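## Task

Find the plate labelled B80 and settle it flat within the locators of the nest it already rests on, oriented so its well A1 sits at the nest corner labelled A1. It must stay seated on its own with no robot support, and the gripper must release it and withdraw afterwards.

## Robot and tools

Robot: a single four-axis arm (vertical lift, shoulder, elbow, wrist yaw) carrying a parallel two-finger gripper that always stays level; it can only rotate about vertical. The controlled point, end_effector_position, is midway between the two rubber pads, about 2 to 3 cm behind the fingertips. Fingers extend along the gripper's +x axis and close along its y axis.

Scene: six nests (N1 to N6), each carrying one unseated plate; only ID labels tell which plate sits where. Well A1 is at each plate's clipped corner. Seated means lying flat inside the nest's locators. Other plates must not be disturbed at all: even a slight slide, turn or tilt of a neighbour counts as failure. Releasing the named plate from a few millimetres is fine; a longer drop at any moment is not. Nothing may leave the table.

Frames: results report pose in the scene frame, origin on the table top beneath the arm base, +z up, +y to the left when facing along +x. Position in metres, orientation as quaternion wxyz. The reported hand position may be slightly off, worse at long reach. Motion commands, however, are in the gripper's own axes.

execute_actions(actions): a list of actions run one after another. Each action is a table of at most 15 rows; each row lasts one control step (1/30 s), and if fewer than 15 rows are given the final row repeats to fill 15 steps (0.5 s). A row is five numbers, each in [-1, 1]: dx, dy, dz, rz, opening. The first four are an offset, not a pose: they give the target relative to the gripper pose measured at the start of that action (for a call's first action, the last pose reported in this scene), expressed in gripper axes. Every row refers to that same starting pose, not to the row before. Scale: 1.0 equals 0.6 m for dx, dy, dz and 180 degrees for rz; positive rz turns from +x toward +y. opening is absolute: +1 fully open (0.140 m), -1 closed (pads still 0.066 m apart). Fully closing from open takes roughly 0.6 s. An empty list simply returns the current state and images.

Per control step the commanded pose is clipped to within 70 mm and 16 degrees of the measured pose; after an action the arm continues at most to the last clipped pose, so large offsets must be split over several actions. The Hand target line shows where the controller is currently heading. HELD in the per-step readings marks steps partly blocked.

move(target, speed, blocking): target is one five-number row laid out as above, an offset from the pose in the latest result that reported one, in gripper axes and the same scale; the path is straight, 0.5 to 10 s long (cut off at 10 s). speed is top path speed in m/s, 0.002 to 0.5, default 0.25; rotation is capped at twice that in rad/s. The opening is applied at the start. The path ignores obstacles; faster contacts hit harder and aiming further past a contact presses harder. The gripper can lag, stray, or exceed the speed, especially with the arm near straight. The result adds a move: line: done (settled near target), or off_target, moving, held, fault, plus the distance to target and limits (paced = pose clipped; held = a check blocked steps, after which motion may surge). With blocking=false you get a result after 0.5 s while it continues; use wait(0) to poll, and stop or wait before sending more actions or moves.

wait(seconds): 0 to 10 s, arm keeps its last command; returns early if a running move ends. stop(): brakes a running move (needs braking room); fingers keep moving. zoom_image(camera, region): enlarged view of [x0, y0, x1, y1] pixels, at most 504x504, from cam_head_left, cam_head_right, cam_high, cam_low or cam_wrist (all 504x504). finished_scene(scene): ends the given scene irreversibly, after the robot holds its last command, and reports success and the next task.

Results: Joint positions lists lift (m, 0 to 0.550), shoulder (-2.0 to 2.0), elbow (-2.8 to 2.8), wrist yaw (-12.566 to 12.566) in rad, then pad gap in m. Keep the elbow more than 0.4 rad away from 0 or the arm may fold and fault. grip_measured is the finger opening on the command scale; readings may carry a constant error of about 1 mm. To hold something, command about 0.04 below grip_measured (less for a gentler hold); pad force tops out near 18 N, and a fast close can squeeze harder. A pose unreachable line means the clearance check altered or blocked the command.

Cautions: offsets come from the measured pose, so repeating a small push into a rigid surface does not increase force, but against something yielding it goes further. Torque limits: lift 52.8 N, shoulder 7.92 N m, elbow 3.96 N m, wrist yaw 1.32 N m, including carried weight; reaching one freezes the arm for 10 s and drops the rest of the call. Carrying loads heats motors: MOTOR HOT appears from 85 °C and at 100 °C an OVER-TEMPERATURE FAULT brakes the arm until it cools. The robot keeps executing its last command while you compose replies. Avoid drops, slips, slams, hard impacts and heavy pushing.

Each tool is called after "Call:" as a command line: name --argument value for each argument, lists and objects as JSON in quotes; but a table of rows of numbers goes row by row, as --pt "numbers of a row", without its own name.

## Session

Call:
execute_actions --actions '[]'

Scene clock: 0.00 s.
end_effector_position=(+0.3740, -0.0656, +0.5162) grip_measured=+0.99 end_effector_quat_wxyz=(+0.384, +0.000, +0.000, +0.924)
Joint positions: [0.511 0.266 1.42  0.668 0.14 ]
Hand target: +0.374, -0.066, +0.516; +0.384, +0.000, +0.000, +0.924

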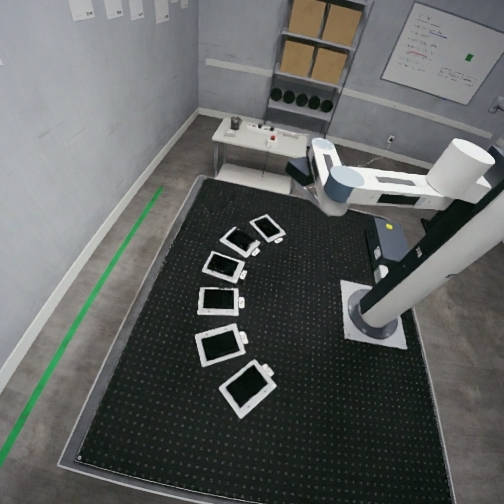

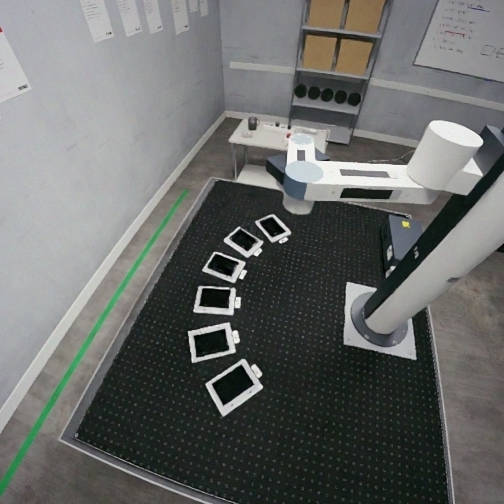

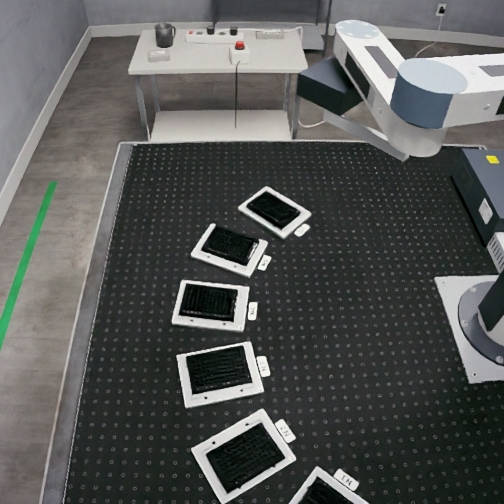

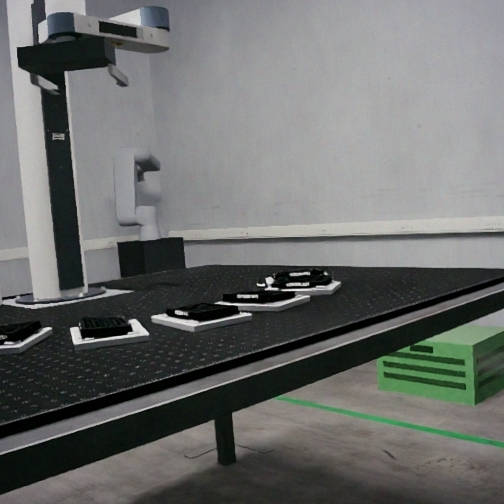

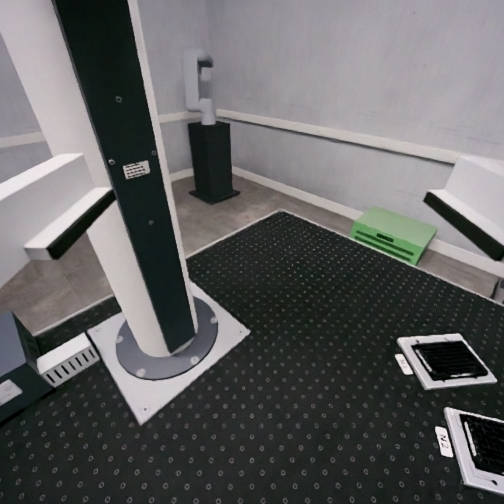

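Call:
zoom_image --camera "cam_low" --region '[140, 260, 350, 340]'

Call:
zoom_image --camera "cam_high" --region '[160, 180, 320, 340]'

Call:
zoom_image --camera "cam_high" --region '[170, 330, 380, 504]'

Call:
zoom_image --camera "cam_low" --region '[0, 300, 160, 360]'

Region (140, 260, 350, 340) of cam_low's 504x504 image, scaled by 2.400, with more detail than that image has; it fills the top 192 rows of this view, and the rest is white.

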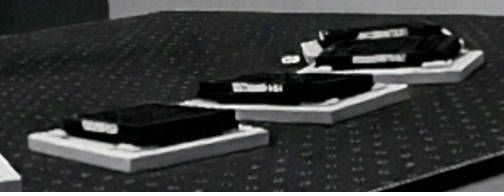

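Region (160, 180, 320, 340) of cam_high's 504x504 image, scaled by 3.150, with more detail than that image has.

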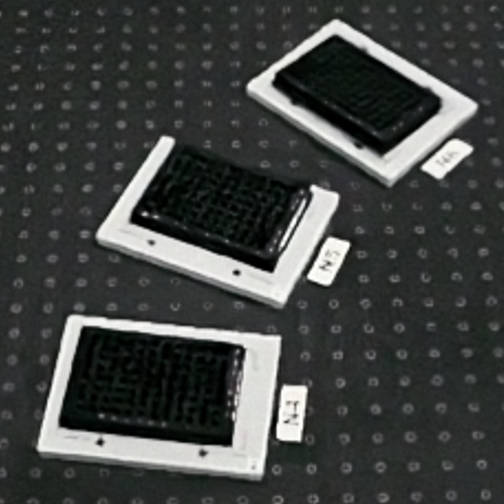

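Region (170, 330, 380, 504) of cam_high's 504x504 image, scaled by 2.400, with more detail than that image has; it fills the top 418 rows of this view, and the rest is white.

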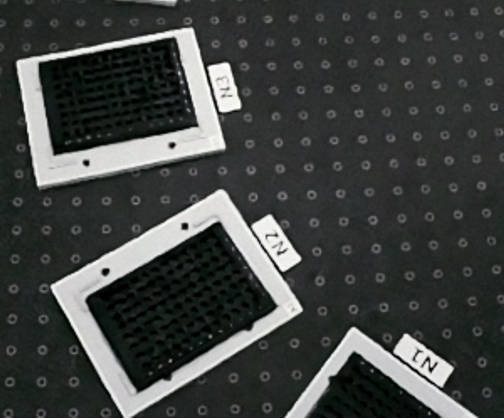

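Region (0, 300, 160, 360) of cam_low's 504x504 image, scaled by 3.150, with more detail than that image has; it fills the top 189 rows of this view, and the rest is white.

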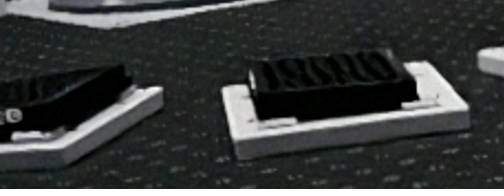

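Call:
zoom_image --camera "cam_low" --region '[270, 265, 330, 295]'

Call:
zoom_image --camera "cam_low" --region '[225, 285, 275, 310]'

Call:
zoom_image --camera "cam_low" --region '[160, 300, 210, 325]'

Call:
zoom_image --camera "cam_low" --region '[0, 320, 50, 355]'

Region (270, 265, 330, 295) of cam_low's 504x504 image, scaled by 8.400, with more detail than that image has.

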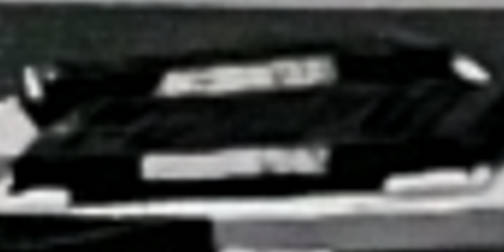

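Region (225, 285, 275, 310) of cam_low's 504x504 image, scaled by 10.080, with more detail than that image has.

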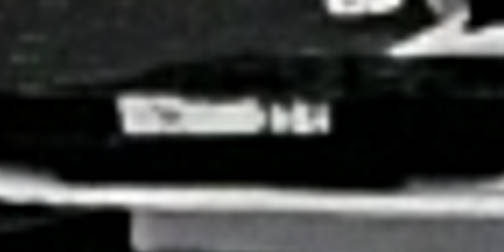

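Region (160, 300, 210, 325) of cam_low's 504x504 image, scaled by 10.080, with more detail than that image has.

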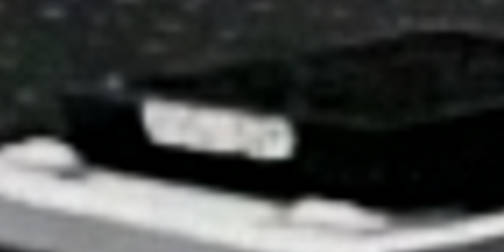

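Region (0, 320, 50, 355) of cam_low's 504x504 image, scaled by 10.080, with more detail than that image has; it fills the top 353 rows of this view, and the rest is white.

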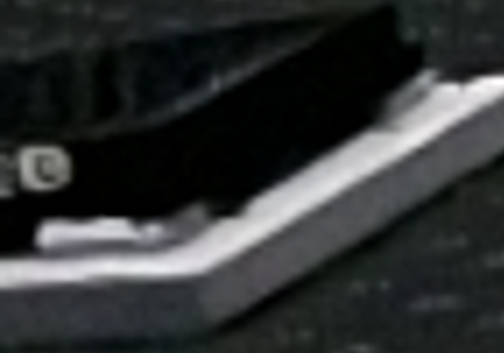

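Call:
move --target '[-0.33, 0.0325, -0.66, -0.333, 1]' --speed 0.4

Scene clock: 36.63 s.
end_effector_position=(+0.4998, -0.2196, +0.1202) grip_measured=+0.99 end_effector_quat_wxyz=(+0.794, +0.000, +0.000, +0.608)
Joint positions: [ 0.115 -0.432  2.146 -0.406  0.14 ]
Hand target: +0.500, -0.220, +0.120; +0.794, +0.000, +0.000, +0.608
Off the commanded pose: 0.000 m, 0 deg.
move: done

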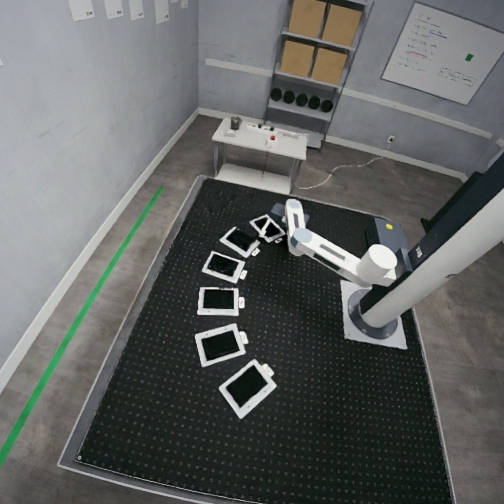

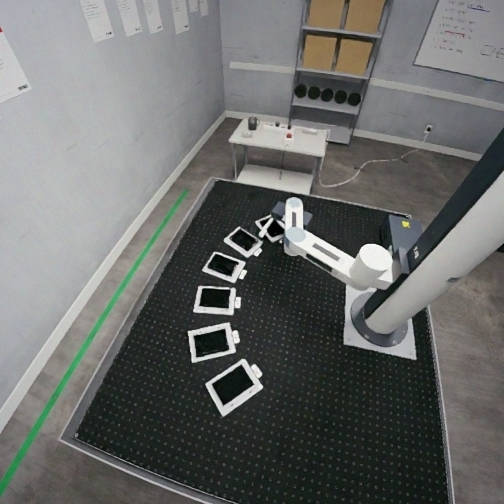

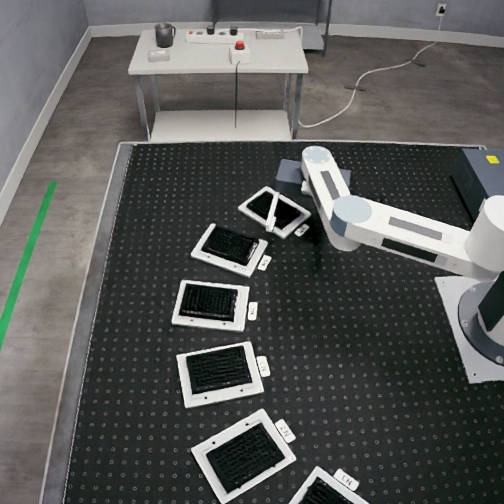

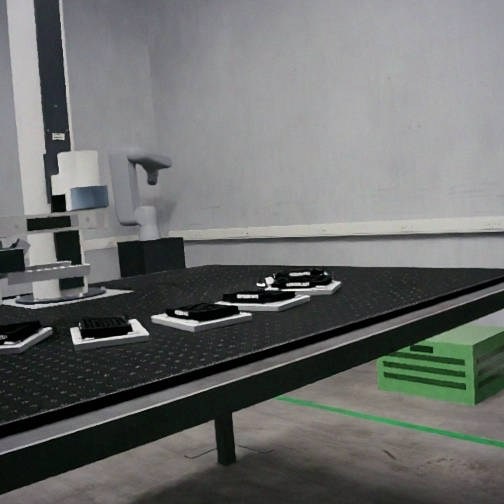

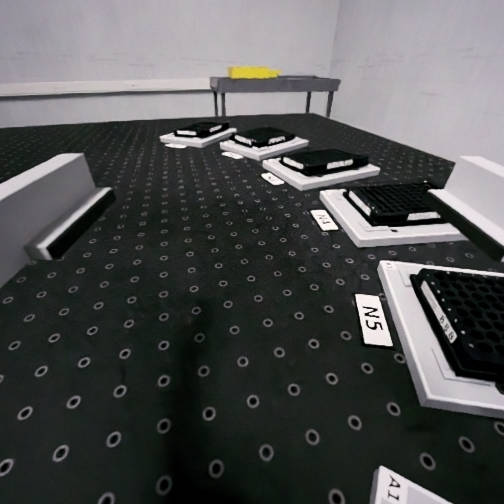

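Call:
zoom_image --camera "cam_wrist" --region '[380, 250, 504, 374]'

Call:
zoom_image --camera "cam_wrist" --region '[260, 140, 460, 250]'

Region (380, 250, 504, 374) of cam_wrist's 504x504 image, scaled by 4.065, with more detail than that image has.

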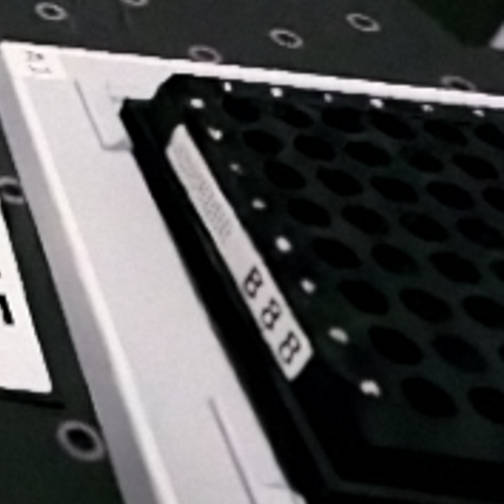

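Region (260, 140, 460, 250) of cam_wrist's 504x504 image, scaled by 2.520, with more detail than that image has; it fills the top 277 rows of this view, and the rest is white.

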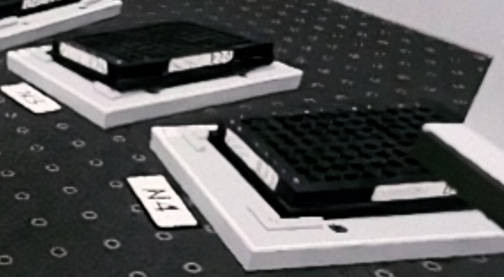

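Call:
move --target '[0.354, 0.095, -0.04, -0.3, 1]' --speed 0.4

Scene clock: 65.30 s.
end_effector_position=(+0.4999, +0.0004, +0.0962) grip_measured=+0.99 end_effector_quat_wxyz=(+0.983, +0.000, +0.000, +0.182)
Joint positions: [ 0.091  0.746  0.777 -1.157  0.14 ]
Hand target: +0.500, +0.000, +0.096; +0.983, +0.000, +0.000, +0.182
Off the commanded pose: 0.000 m, 0 deg.
move: done

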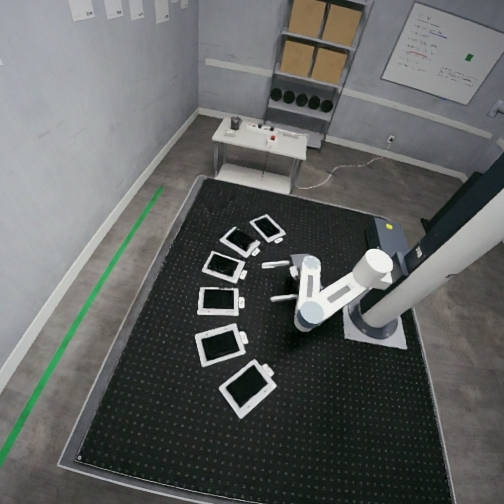

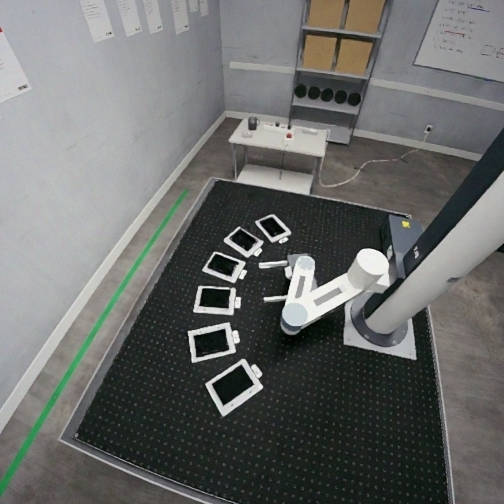

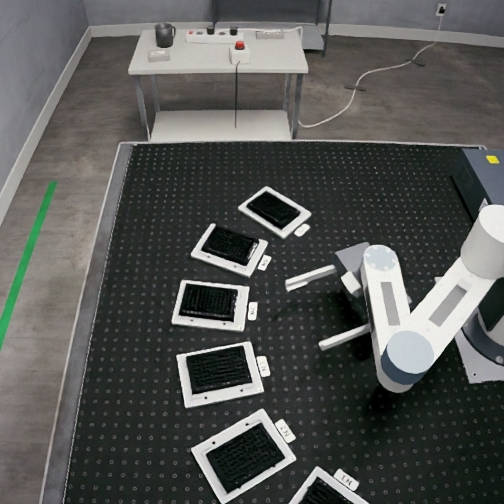

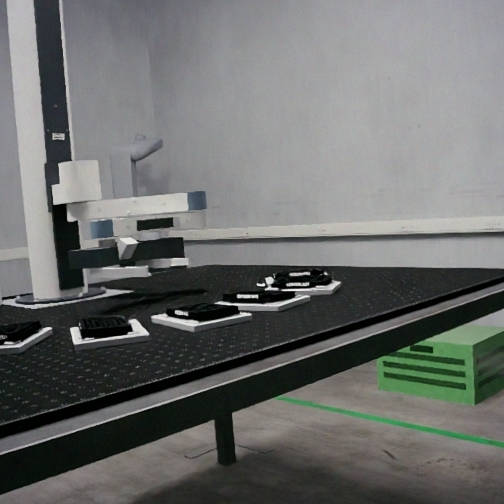

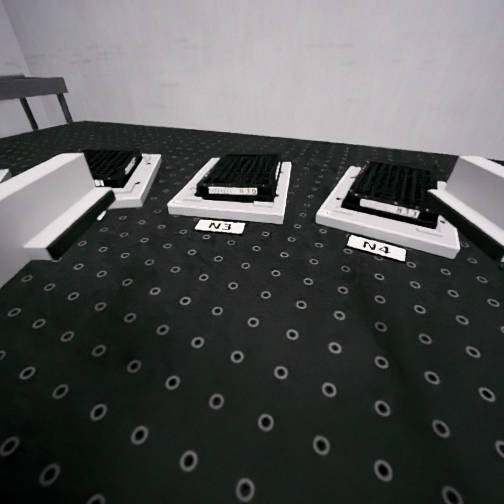

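Call:
zoom_image --camera "cam_wrist" --region '[170, 150, 300, 230]'

Call:
zoom_image --camera "cam_wrist" --region '[330, 160, 460, 250]'

Region (170, 150, 300, 230) of cam_wrist's 504x504 image, scaled by 3.877, with more detail than that image has; it fills the top 310 rows of this view, and the rest is white.

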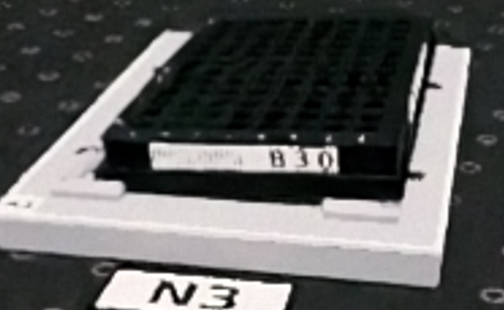

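Region (330, 160, 460, 250) of cam_wrist's 504x504 image, scaled by 3.877, with more detail than that image has; it fills the top 349 rows of this view, and the rest is white.

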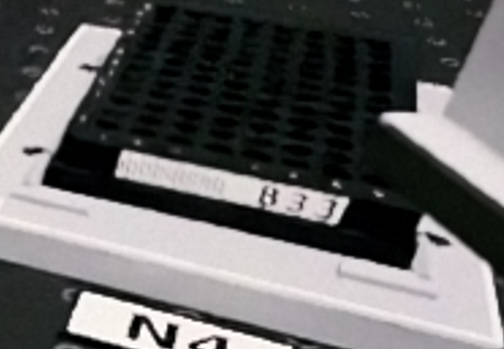

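Call:
move --target '[-0.014, -0.316, 0, -0.533, 1]' --speed 0.5

Scene clock: 96.67 s.
end_effector_position=(+0.5599, -0.1797, +0.0962) grip_measured=+0.99 end_effector_quat_wxyz=(+0.793, +0.000, +0.000, -0.609)
Joint positions: [ 0.091  0.621  1.477 -3.407  0.14 ]
Hand target: +0.560, -0.180, +0.096; +0.793, +0.000, +0.000, -0.609
Off the commanded pose: 0.000 m, 0 deg.
move: done

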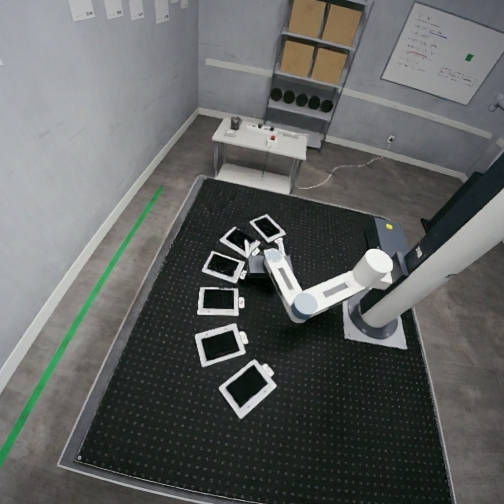

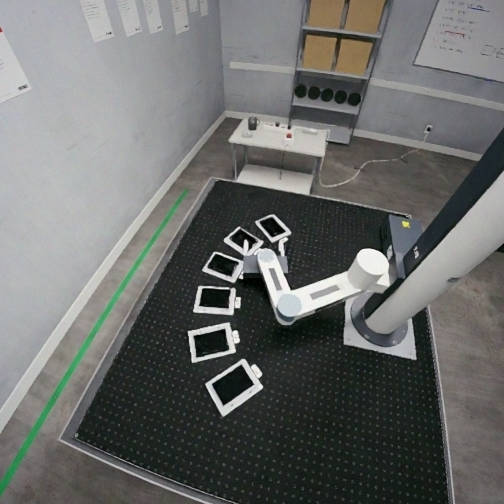

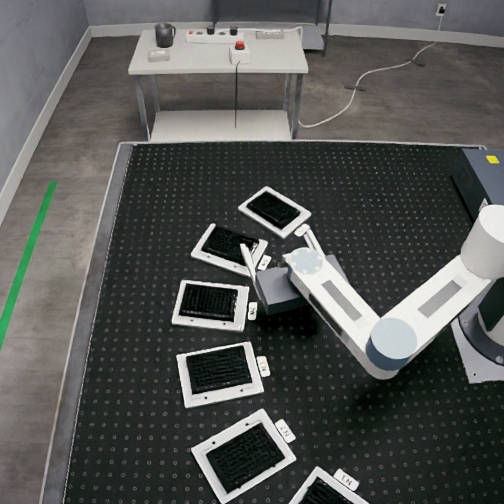

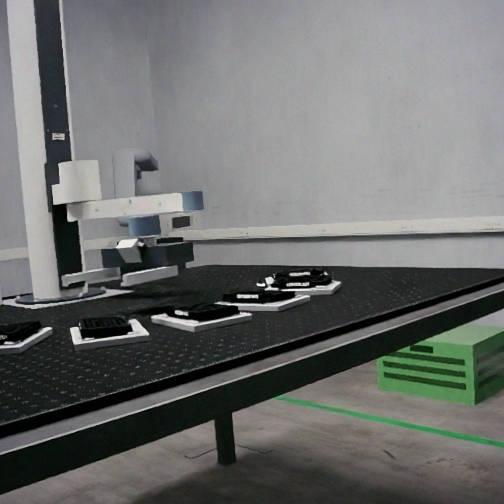

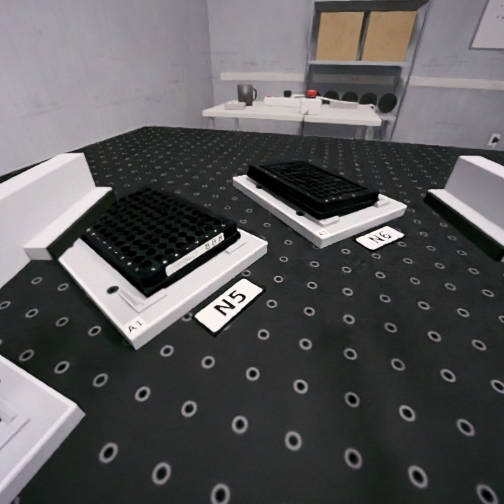

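Call:
zoom_image --camera "cam_wrist" --region '[225, 150, 415, 260]'

Call:
zoom_image --camera "cam_wrist" --region '[100, 200, 280, 340]'

Region (225, 150, 415, 260) of cam_wrist's 504x504 image, scaled by 2.653, with more detail than that image has; it fills the top 292 rows of this view, and the rest is white.

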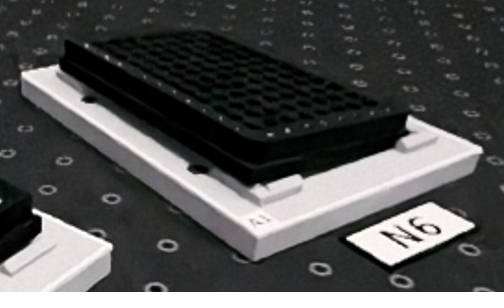

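Region (100, 200, 280, 340) of cam_wrist's 504x504 image, scaled by 2.800, with more detail than that image has.

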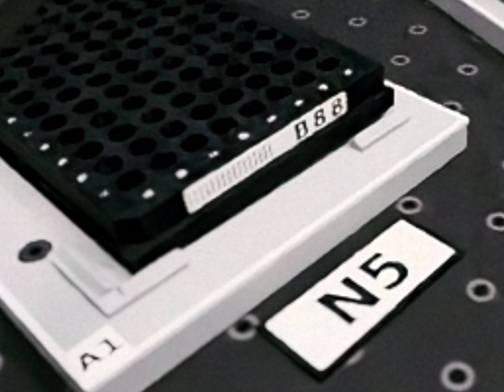

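Call:
move --target '[-0.59, 0.0545, 0, 0.7, 1]' --speed 0.5

Scene clock: 114.83 s.
end_effector_position=(+0.4997, +0.1707, +0.0962) grip_measured=+0.99 end_effector_quat_wxyz=(+0.902, +0.000, +0.000, +0.431)
Joint positions: [ 0.091  1.197  0.968 -1.275  0.14 ]
Hand target: +0.500, +0.171, +0.096; +0.902, +0.000, +0.000, +0.431
Off the commanded pose: 0.000 m, 0 deg.
move: done

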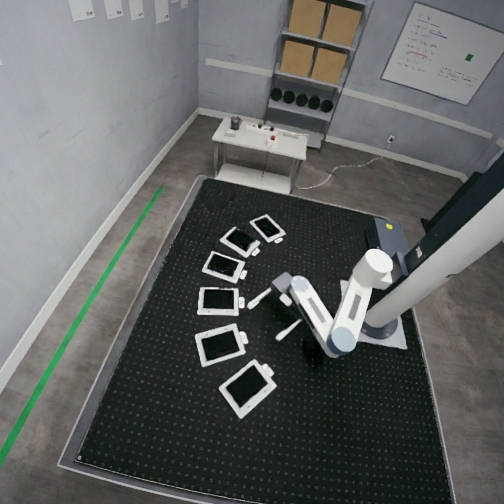

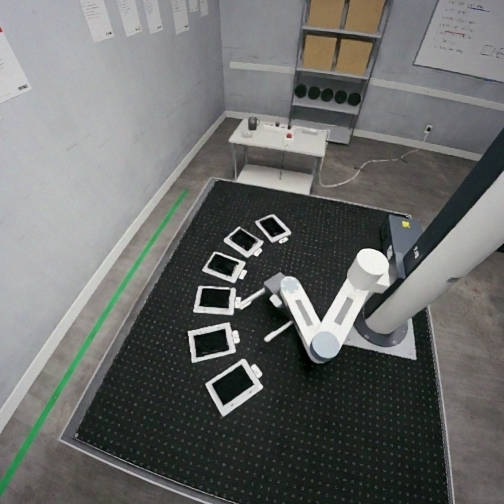

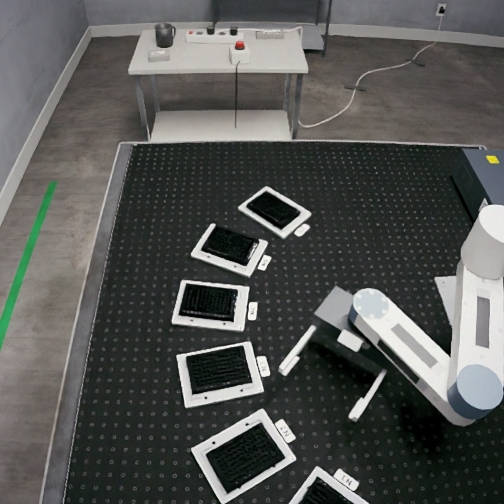

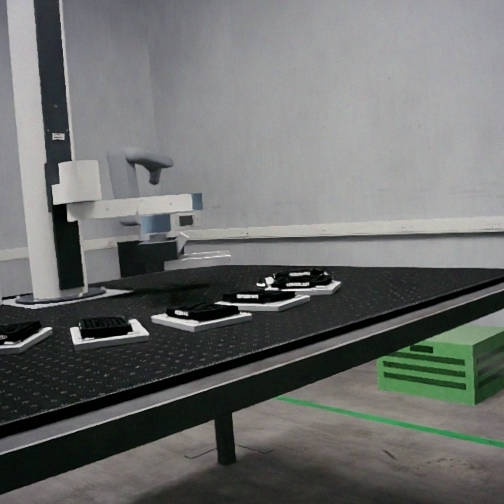

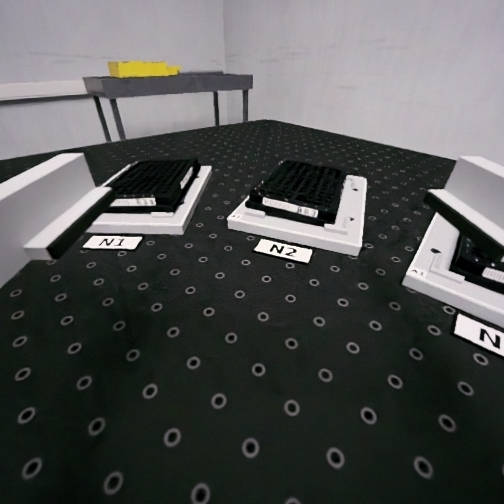

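Call:
zoom_image --camera "cam_wrist" --region '[100, 150, 220, 240]'

Call:
zoom_image --camera "cam_wrist" --region '[230, 160, 370, 260]'

Region (100, 150, 220, 240) of cam_wrist's 504x504 image, scaled by 4.200, with more detail than that image has; it fills the top 378 rows of this view, and the rest is white.

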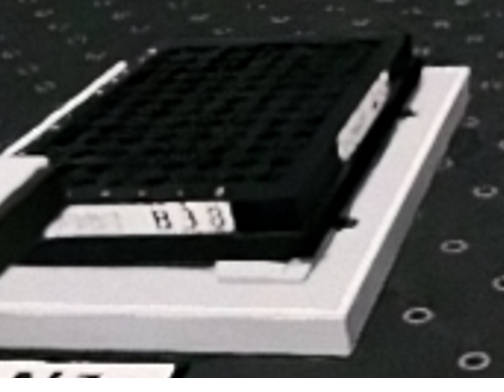

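Region (230, 160, 370, 260) of cam_wrist's 504x504 image, scaled by 3.600, with more detail than that image has; it fills the top 360 rows of this view, and the rest is white.

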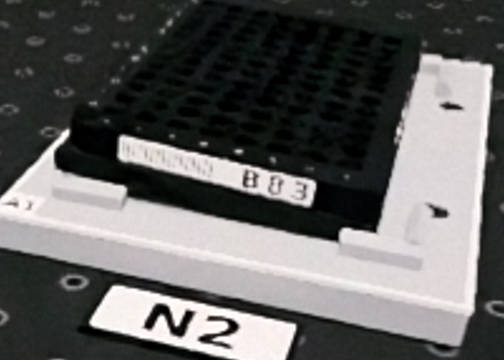

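Call:
move --target '[-0.508, -0.373, -0.04, -0.472, 0.2]' --speed 0.5

Scene clock: 133.57 s.
end_effector_position=(+0.4820, -0.2072, +0.0722) grip_measured=+0.20 end_effector_quat_wxyz=(+0.956, +0.000, +0.000, -0.292)
Joint positions: [ 0.067  0.367  0.906 -1.864  0.11 ]
Hand target: +0.482, -0.207, +0.072; +0.956, +0.000, +0.000, -0.292
Off the commanded pose: 0.000 m, 0 deg.
move: done

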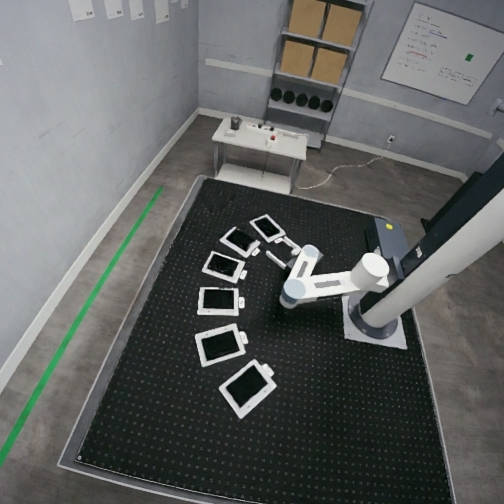

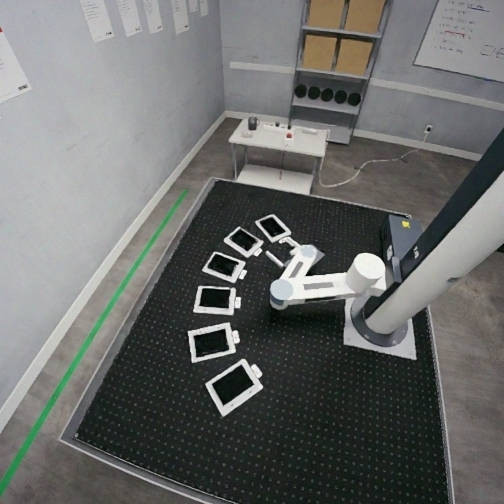

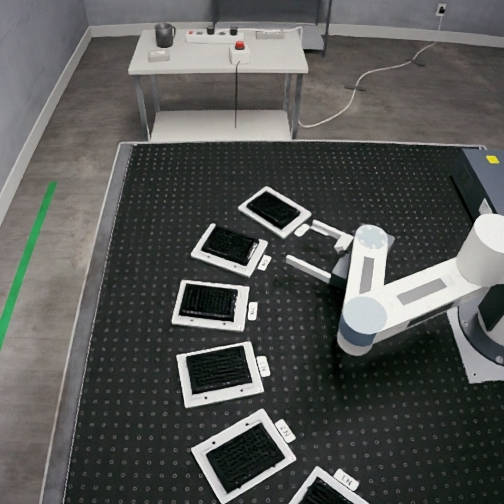

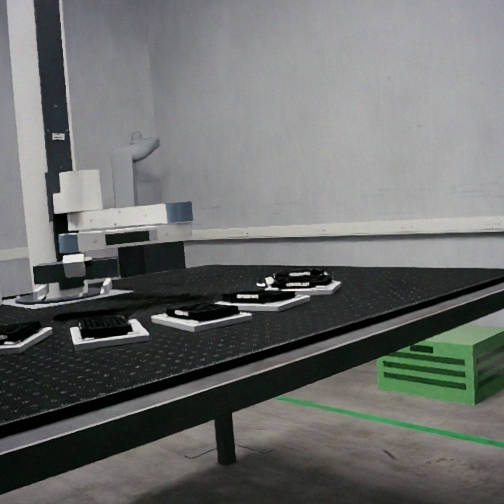

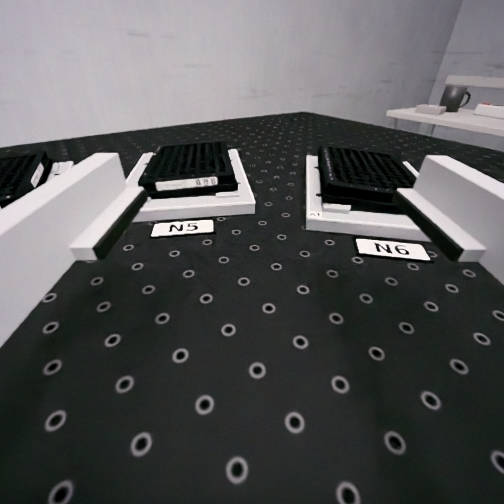

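Call:
move --target '[0.097, -0.15, 0, -0.055, 0.2]' --speed 0.4

Call:
zoom_image --camera "cam_wrist" --region '[120, 130, 420, 330]'

Scene clock: 152.23 s.
end_effector_position=(+0.4800, -0.3144, +0.0722) grip_measured=+0.20 end_effector_quat_wxyz=(+0.928, +0.000, +0.000, -0.373)
Joint positions: [ 0.067  0.037  1.213 -2.014  0.11 ]
Hand target: +0.480, -0.314, +0.072; +0.928, +0.000, +0.000, -0.373
Off the commanded pose: 0.000 m, 0 deg.
move: done

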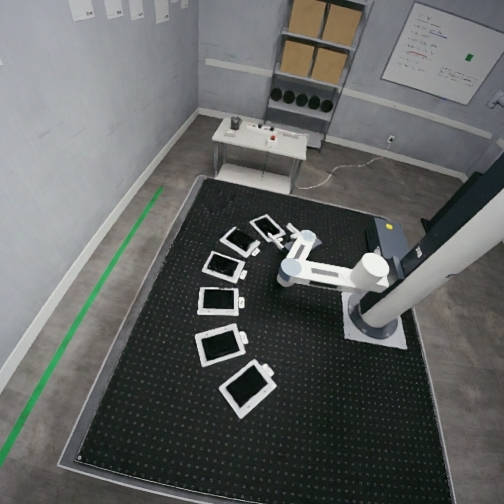

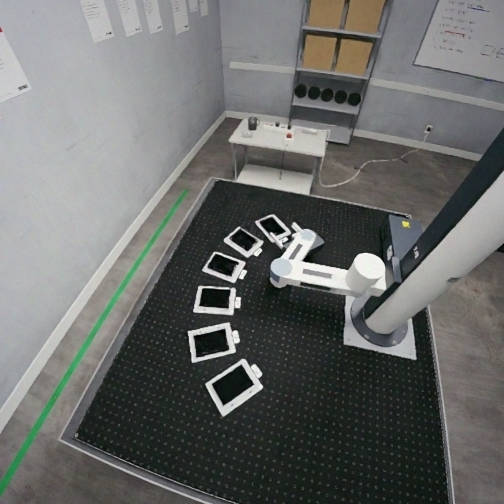

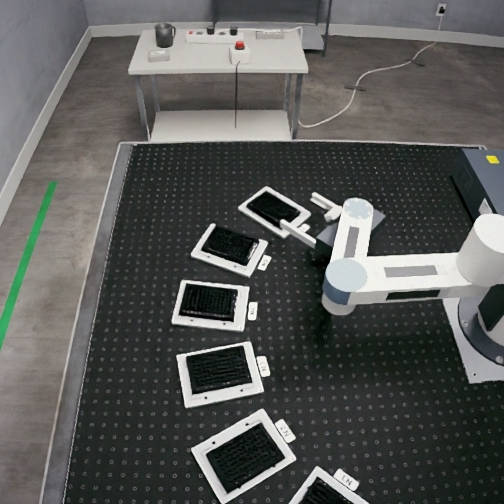

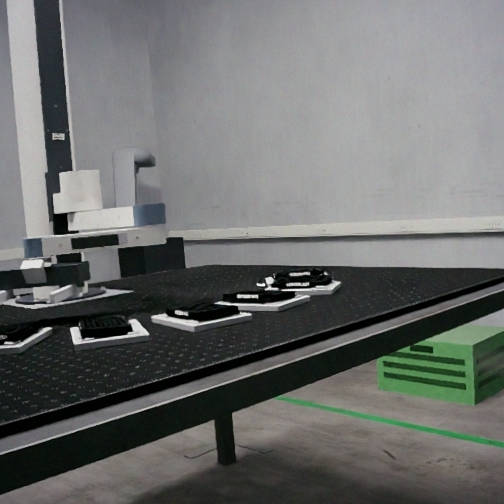

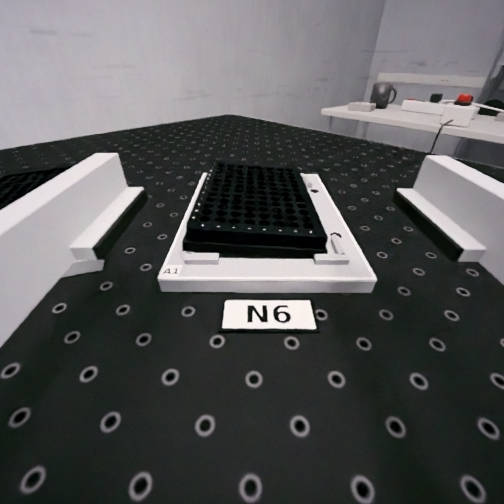

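Region (120, 130, 420, 330) of cam_wrist's 504x504 image, scaled by 1.680, with more detail than that image has.

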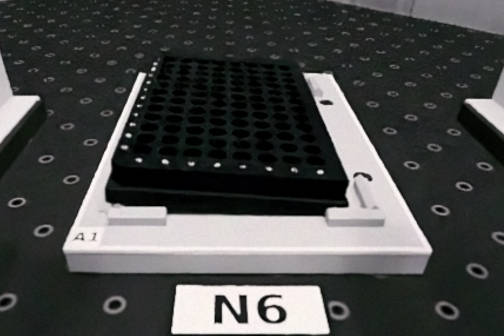

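Call:
move --target '[0.15, 0, -0.03, 0, 0.25]' --speed 0.3

Call:
zoom_image --camera "cam_low" --region '[0, 260, 120, 360]'

Scene clock: 168.33 s.
end_effector_position=(+0.5449, -0.3767, +0.0542) grip_measured=+0.25 end_effector_quat_wxyz=(+0.928, +0.000, +0.000, -0.373)
Joint positions: [ 0.049 -0.143  1.679 -2.301  0.112]
Hand target: +0.545, -0.377, +0.054; +0.928, +0.000, +0.000, -0.373
Off the commanded pose: 0.000 m, 0 deg.
move: done

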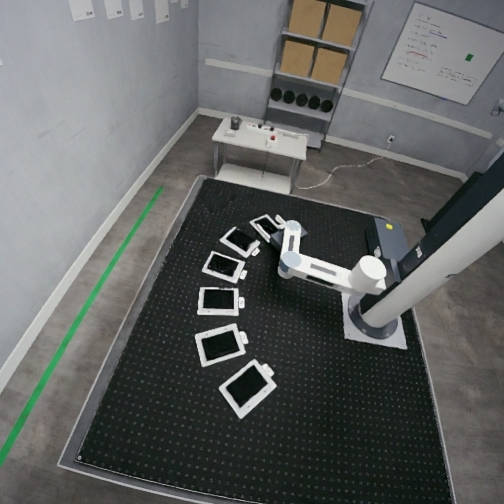

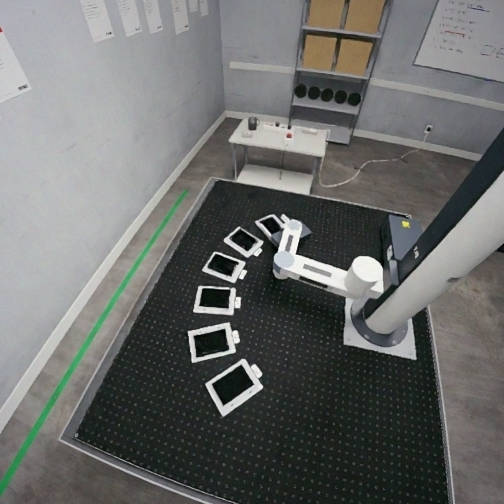

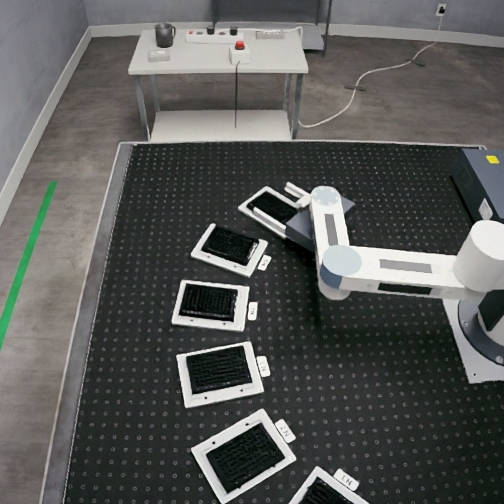

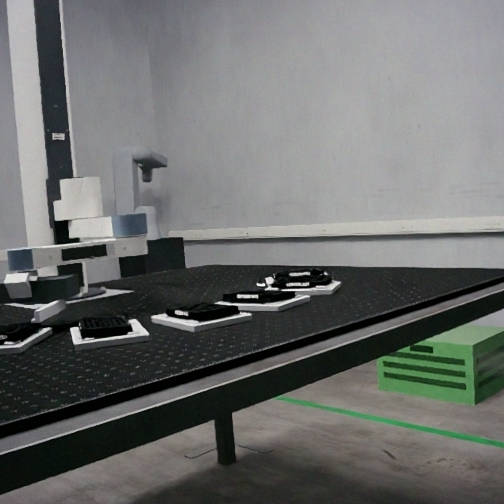

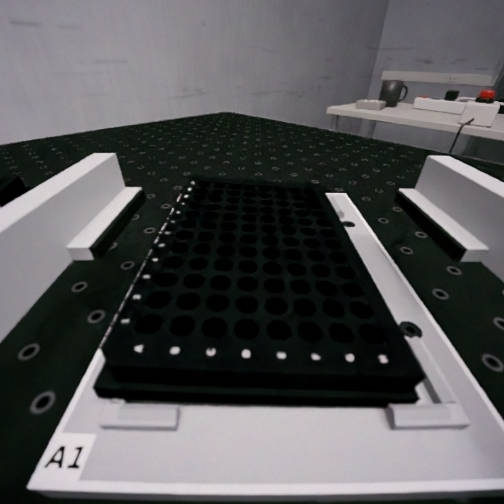

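Region (0, 260, 120, 360) of cam_low's 504x504 image, scaled by 4.200, with more detail than that image has.

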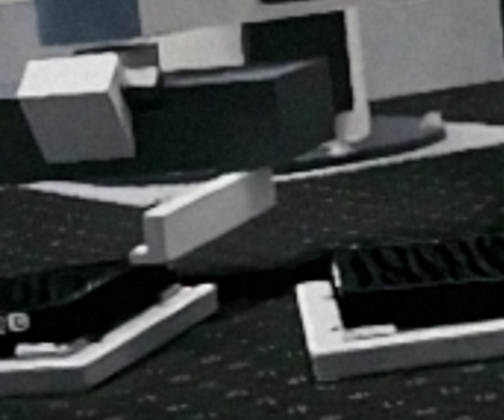

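Call:
move --target '[0.017, 0, -0.037, 0, 0.25]' --speed 0.1

Call:
zoom_image --camera "cam_low" --region '[0, 280, 100, 360]'

Scene clock: 180.93 s.
end_effector_position=(+0.5523, -0.3837, +0.0320) grip_measured=+0.25 end_effector_quat_wxyz=(+0.928, +0.000, +0.000, -0.373)
Joint positions: [ 0.027 -0.168  1.739 -2.336  0.112]
Hand target: +0.552, -0.384, +0.032; +0.928, +0.000, +0.000, -0.373
Off the commanded pose: 0.000 m, 0 deg.
move: done

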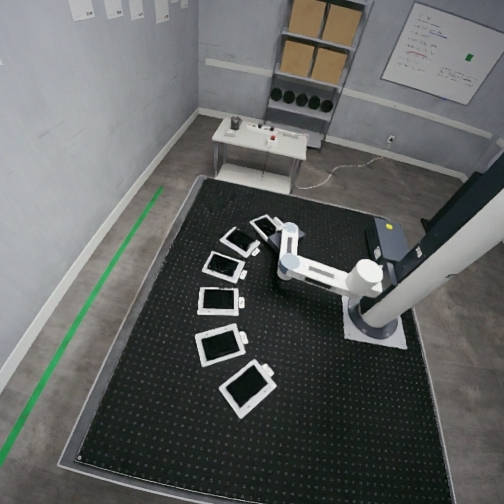

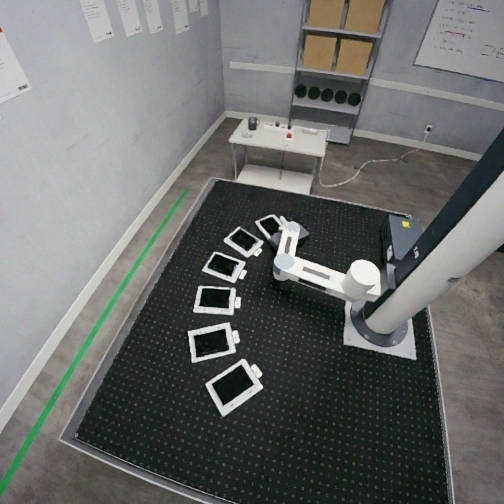

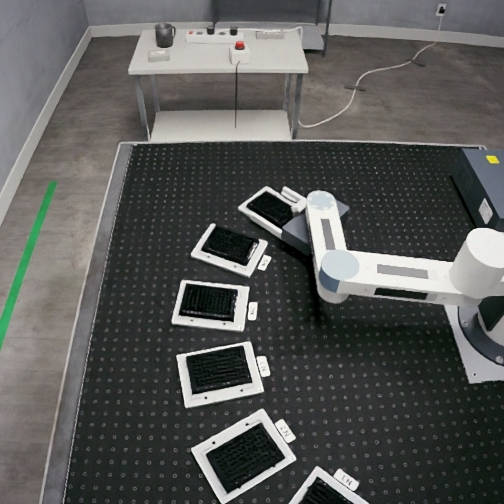

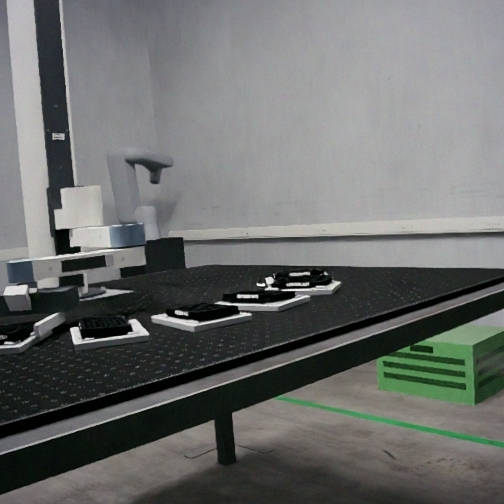

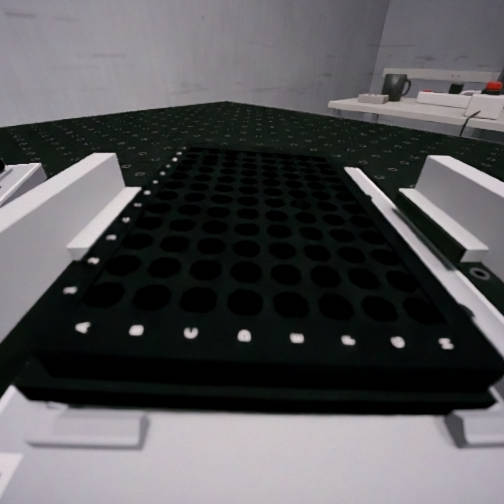

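Region (0, 280, 100, 360) of cam_low's 504x504 image, scaled by 5.040, with more detail than that image has; it fills the top 403 rows of this view, and the rest is white.

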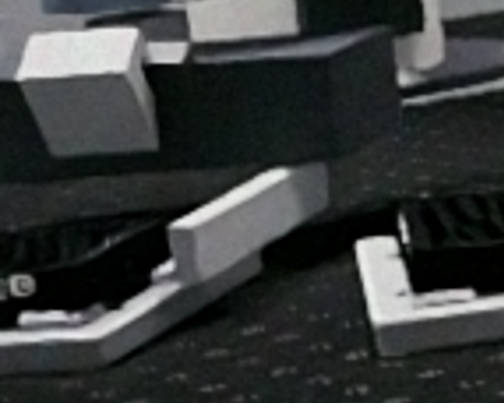

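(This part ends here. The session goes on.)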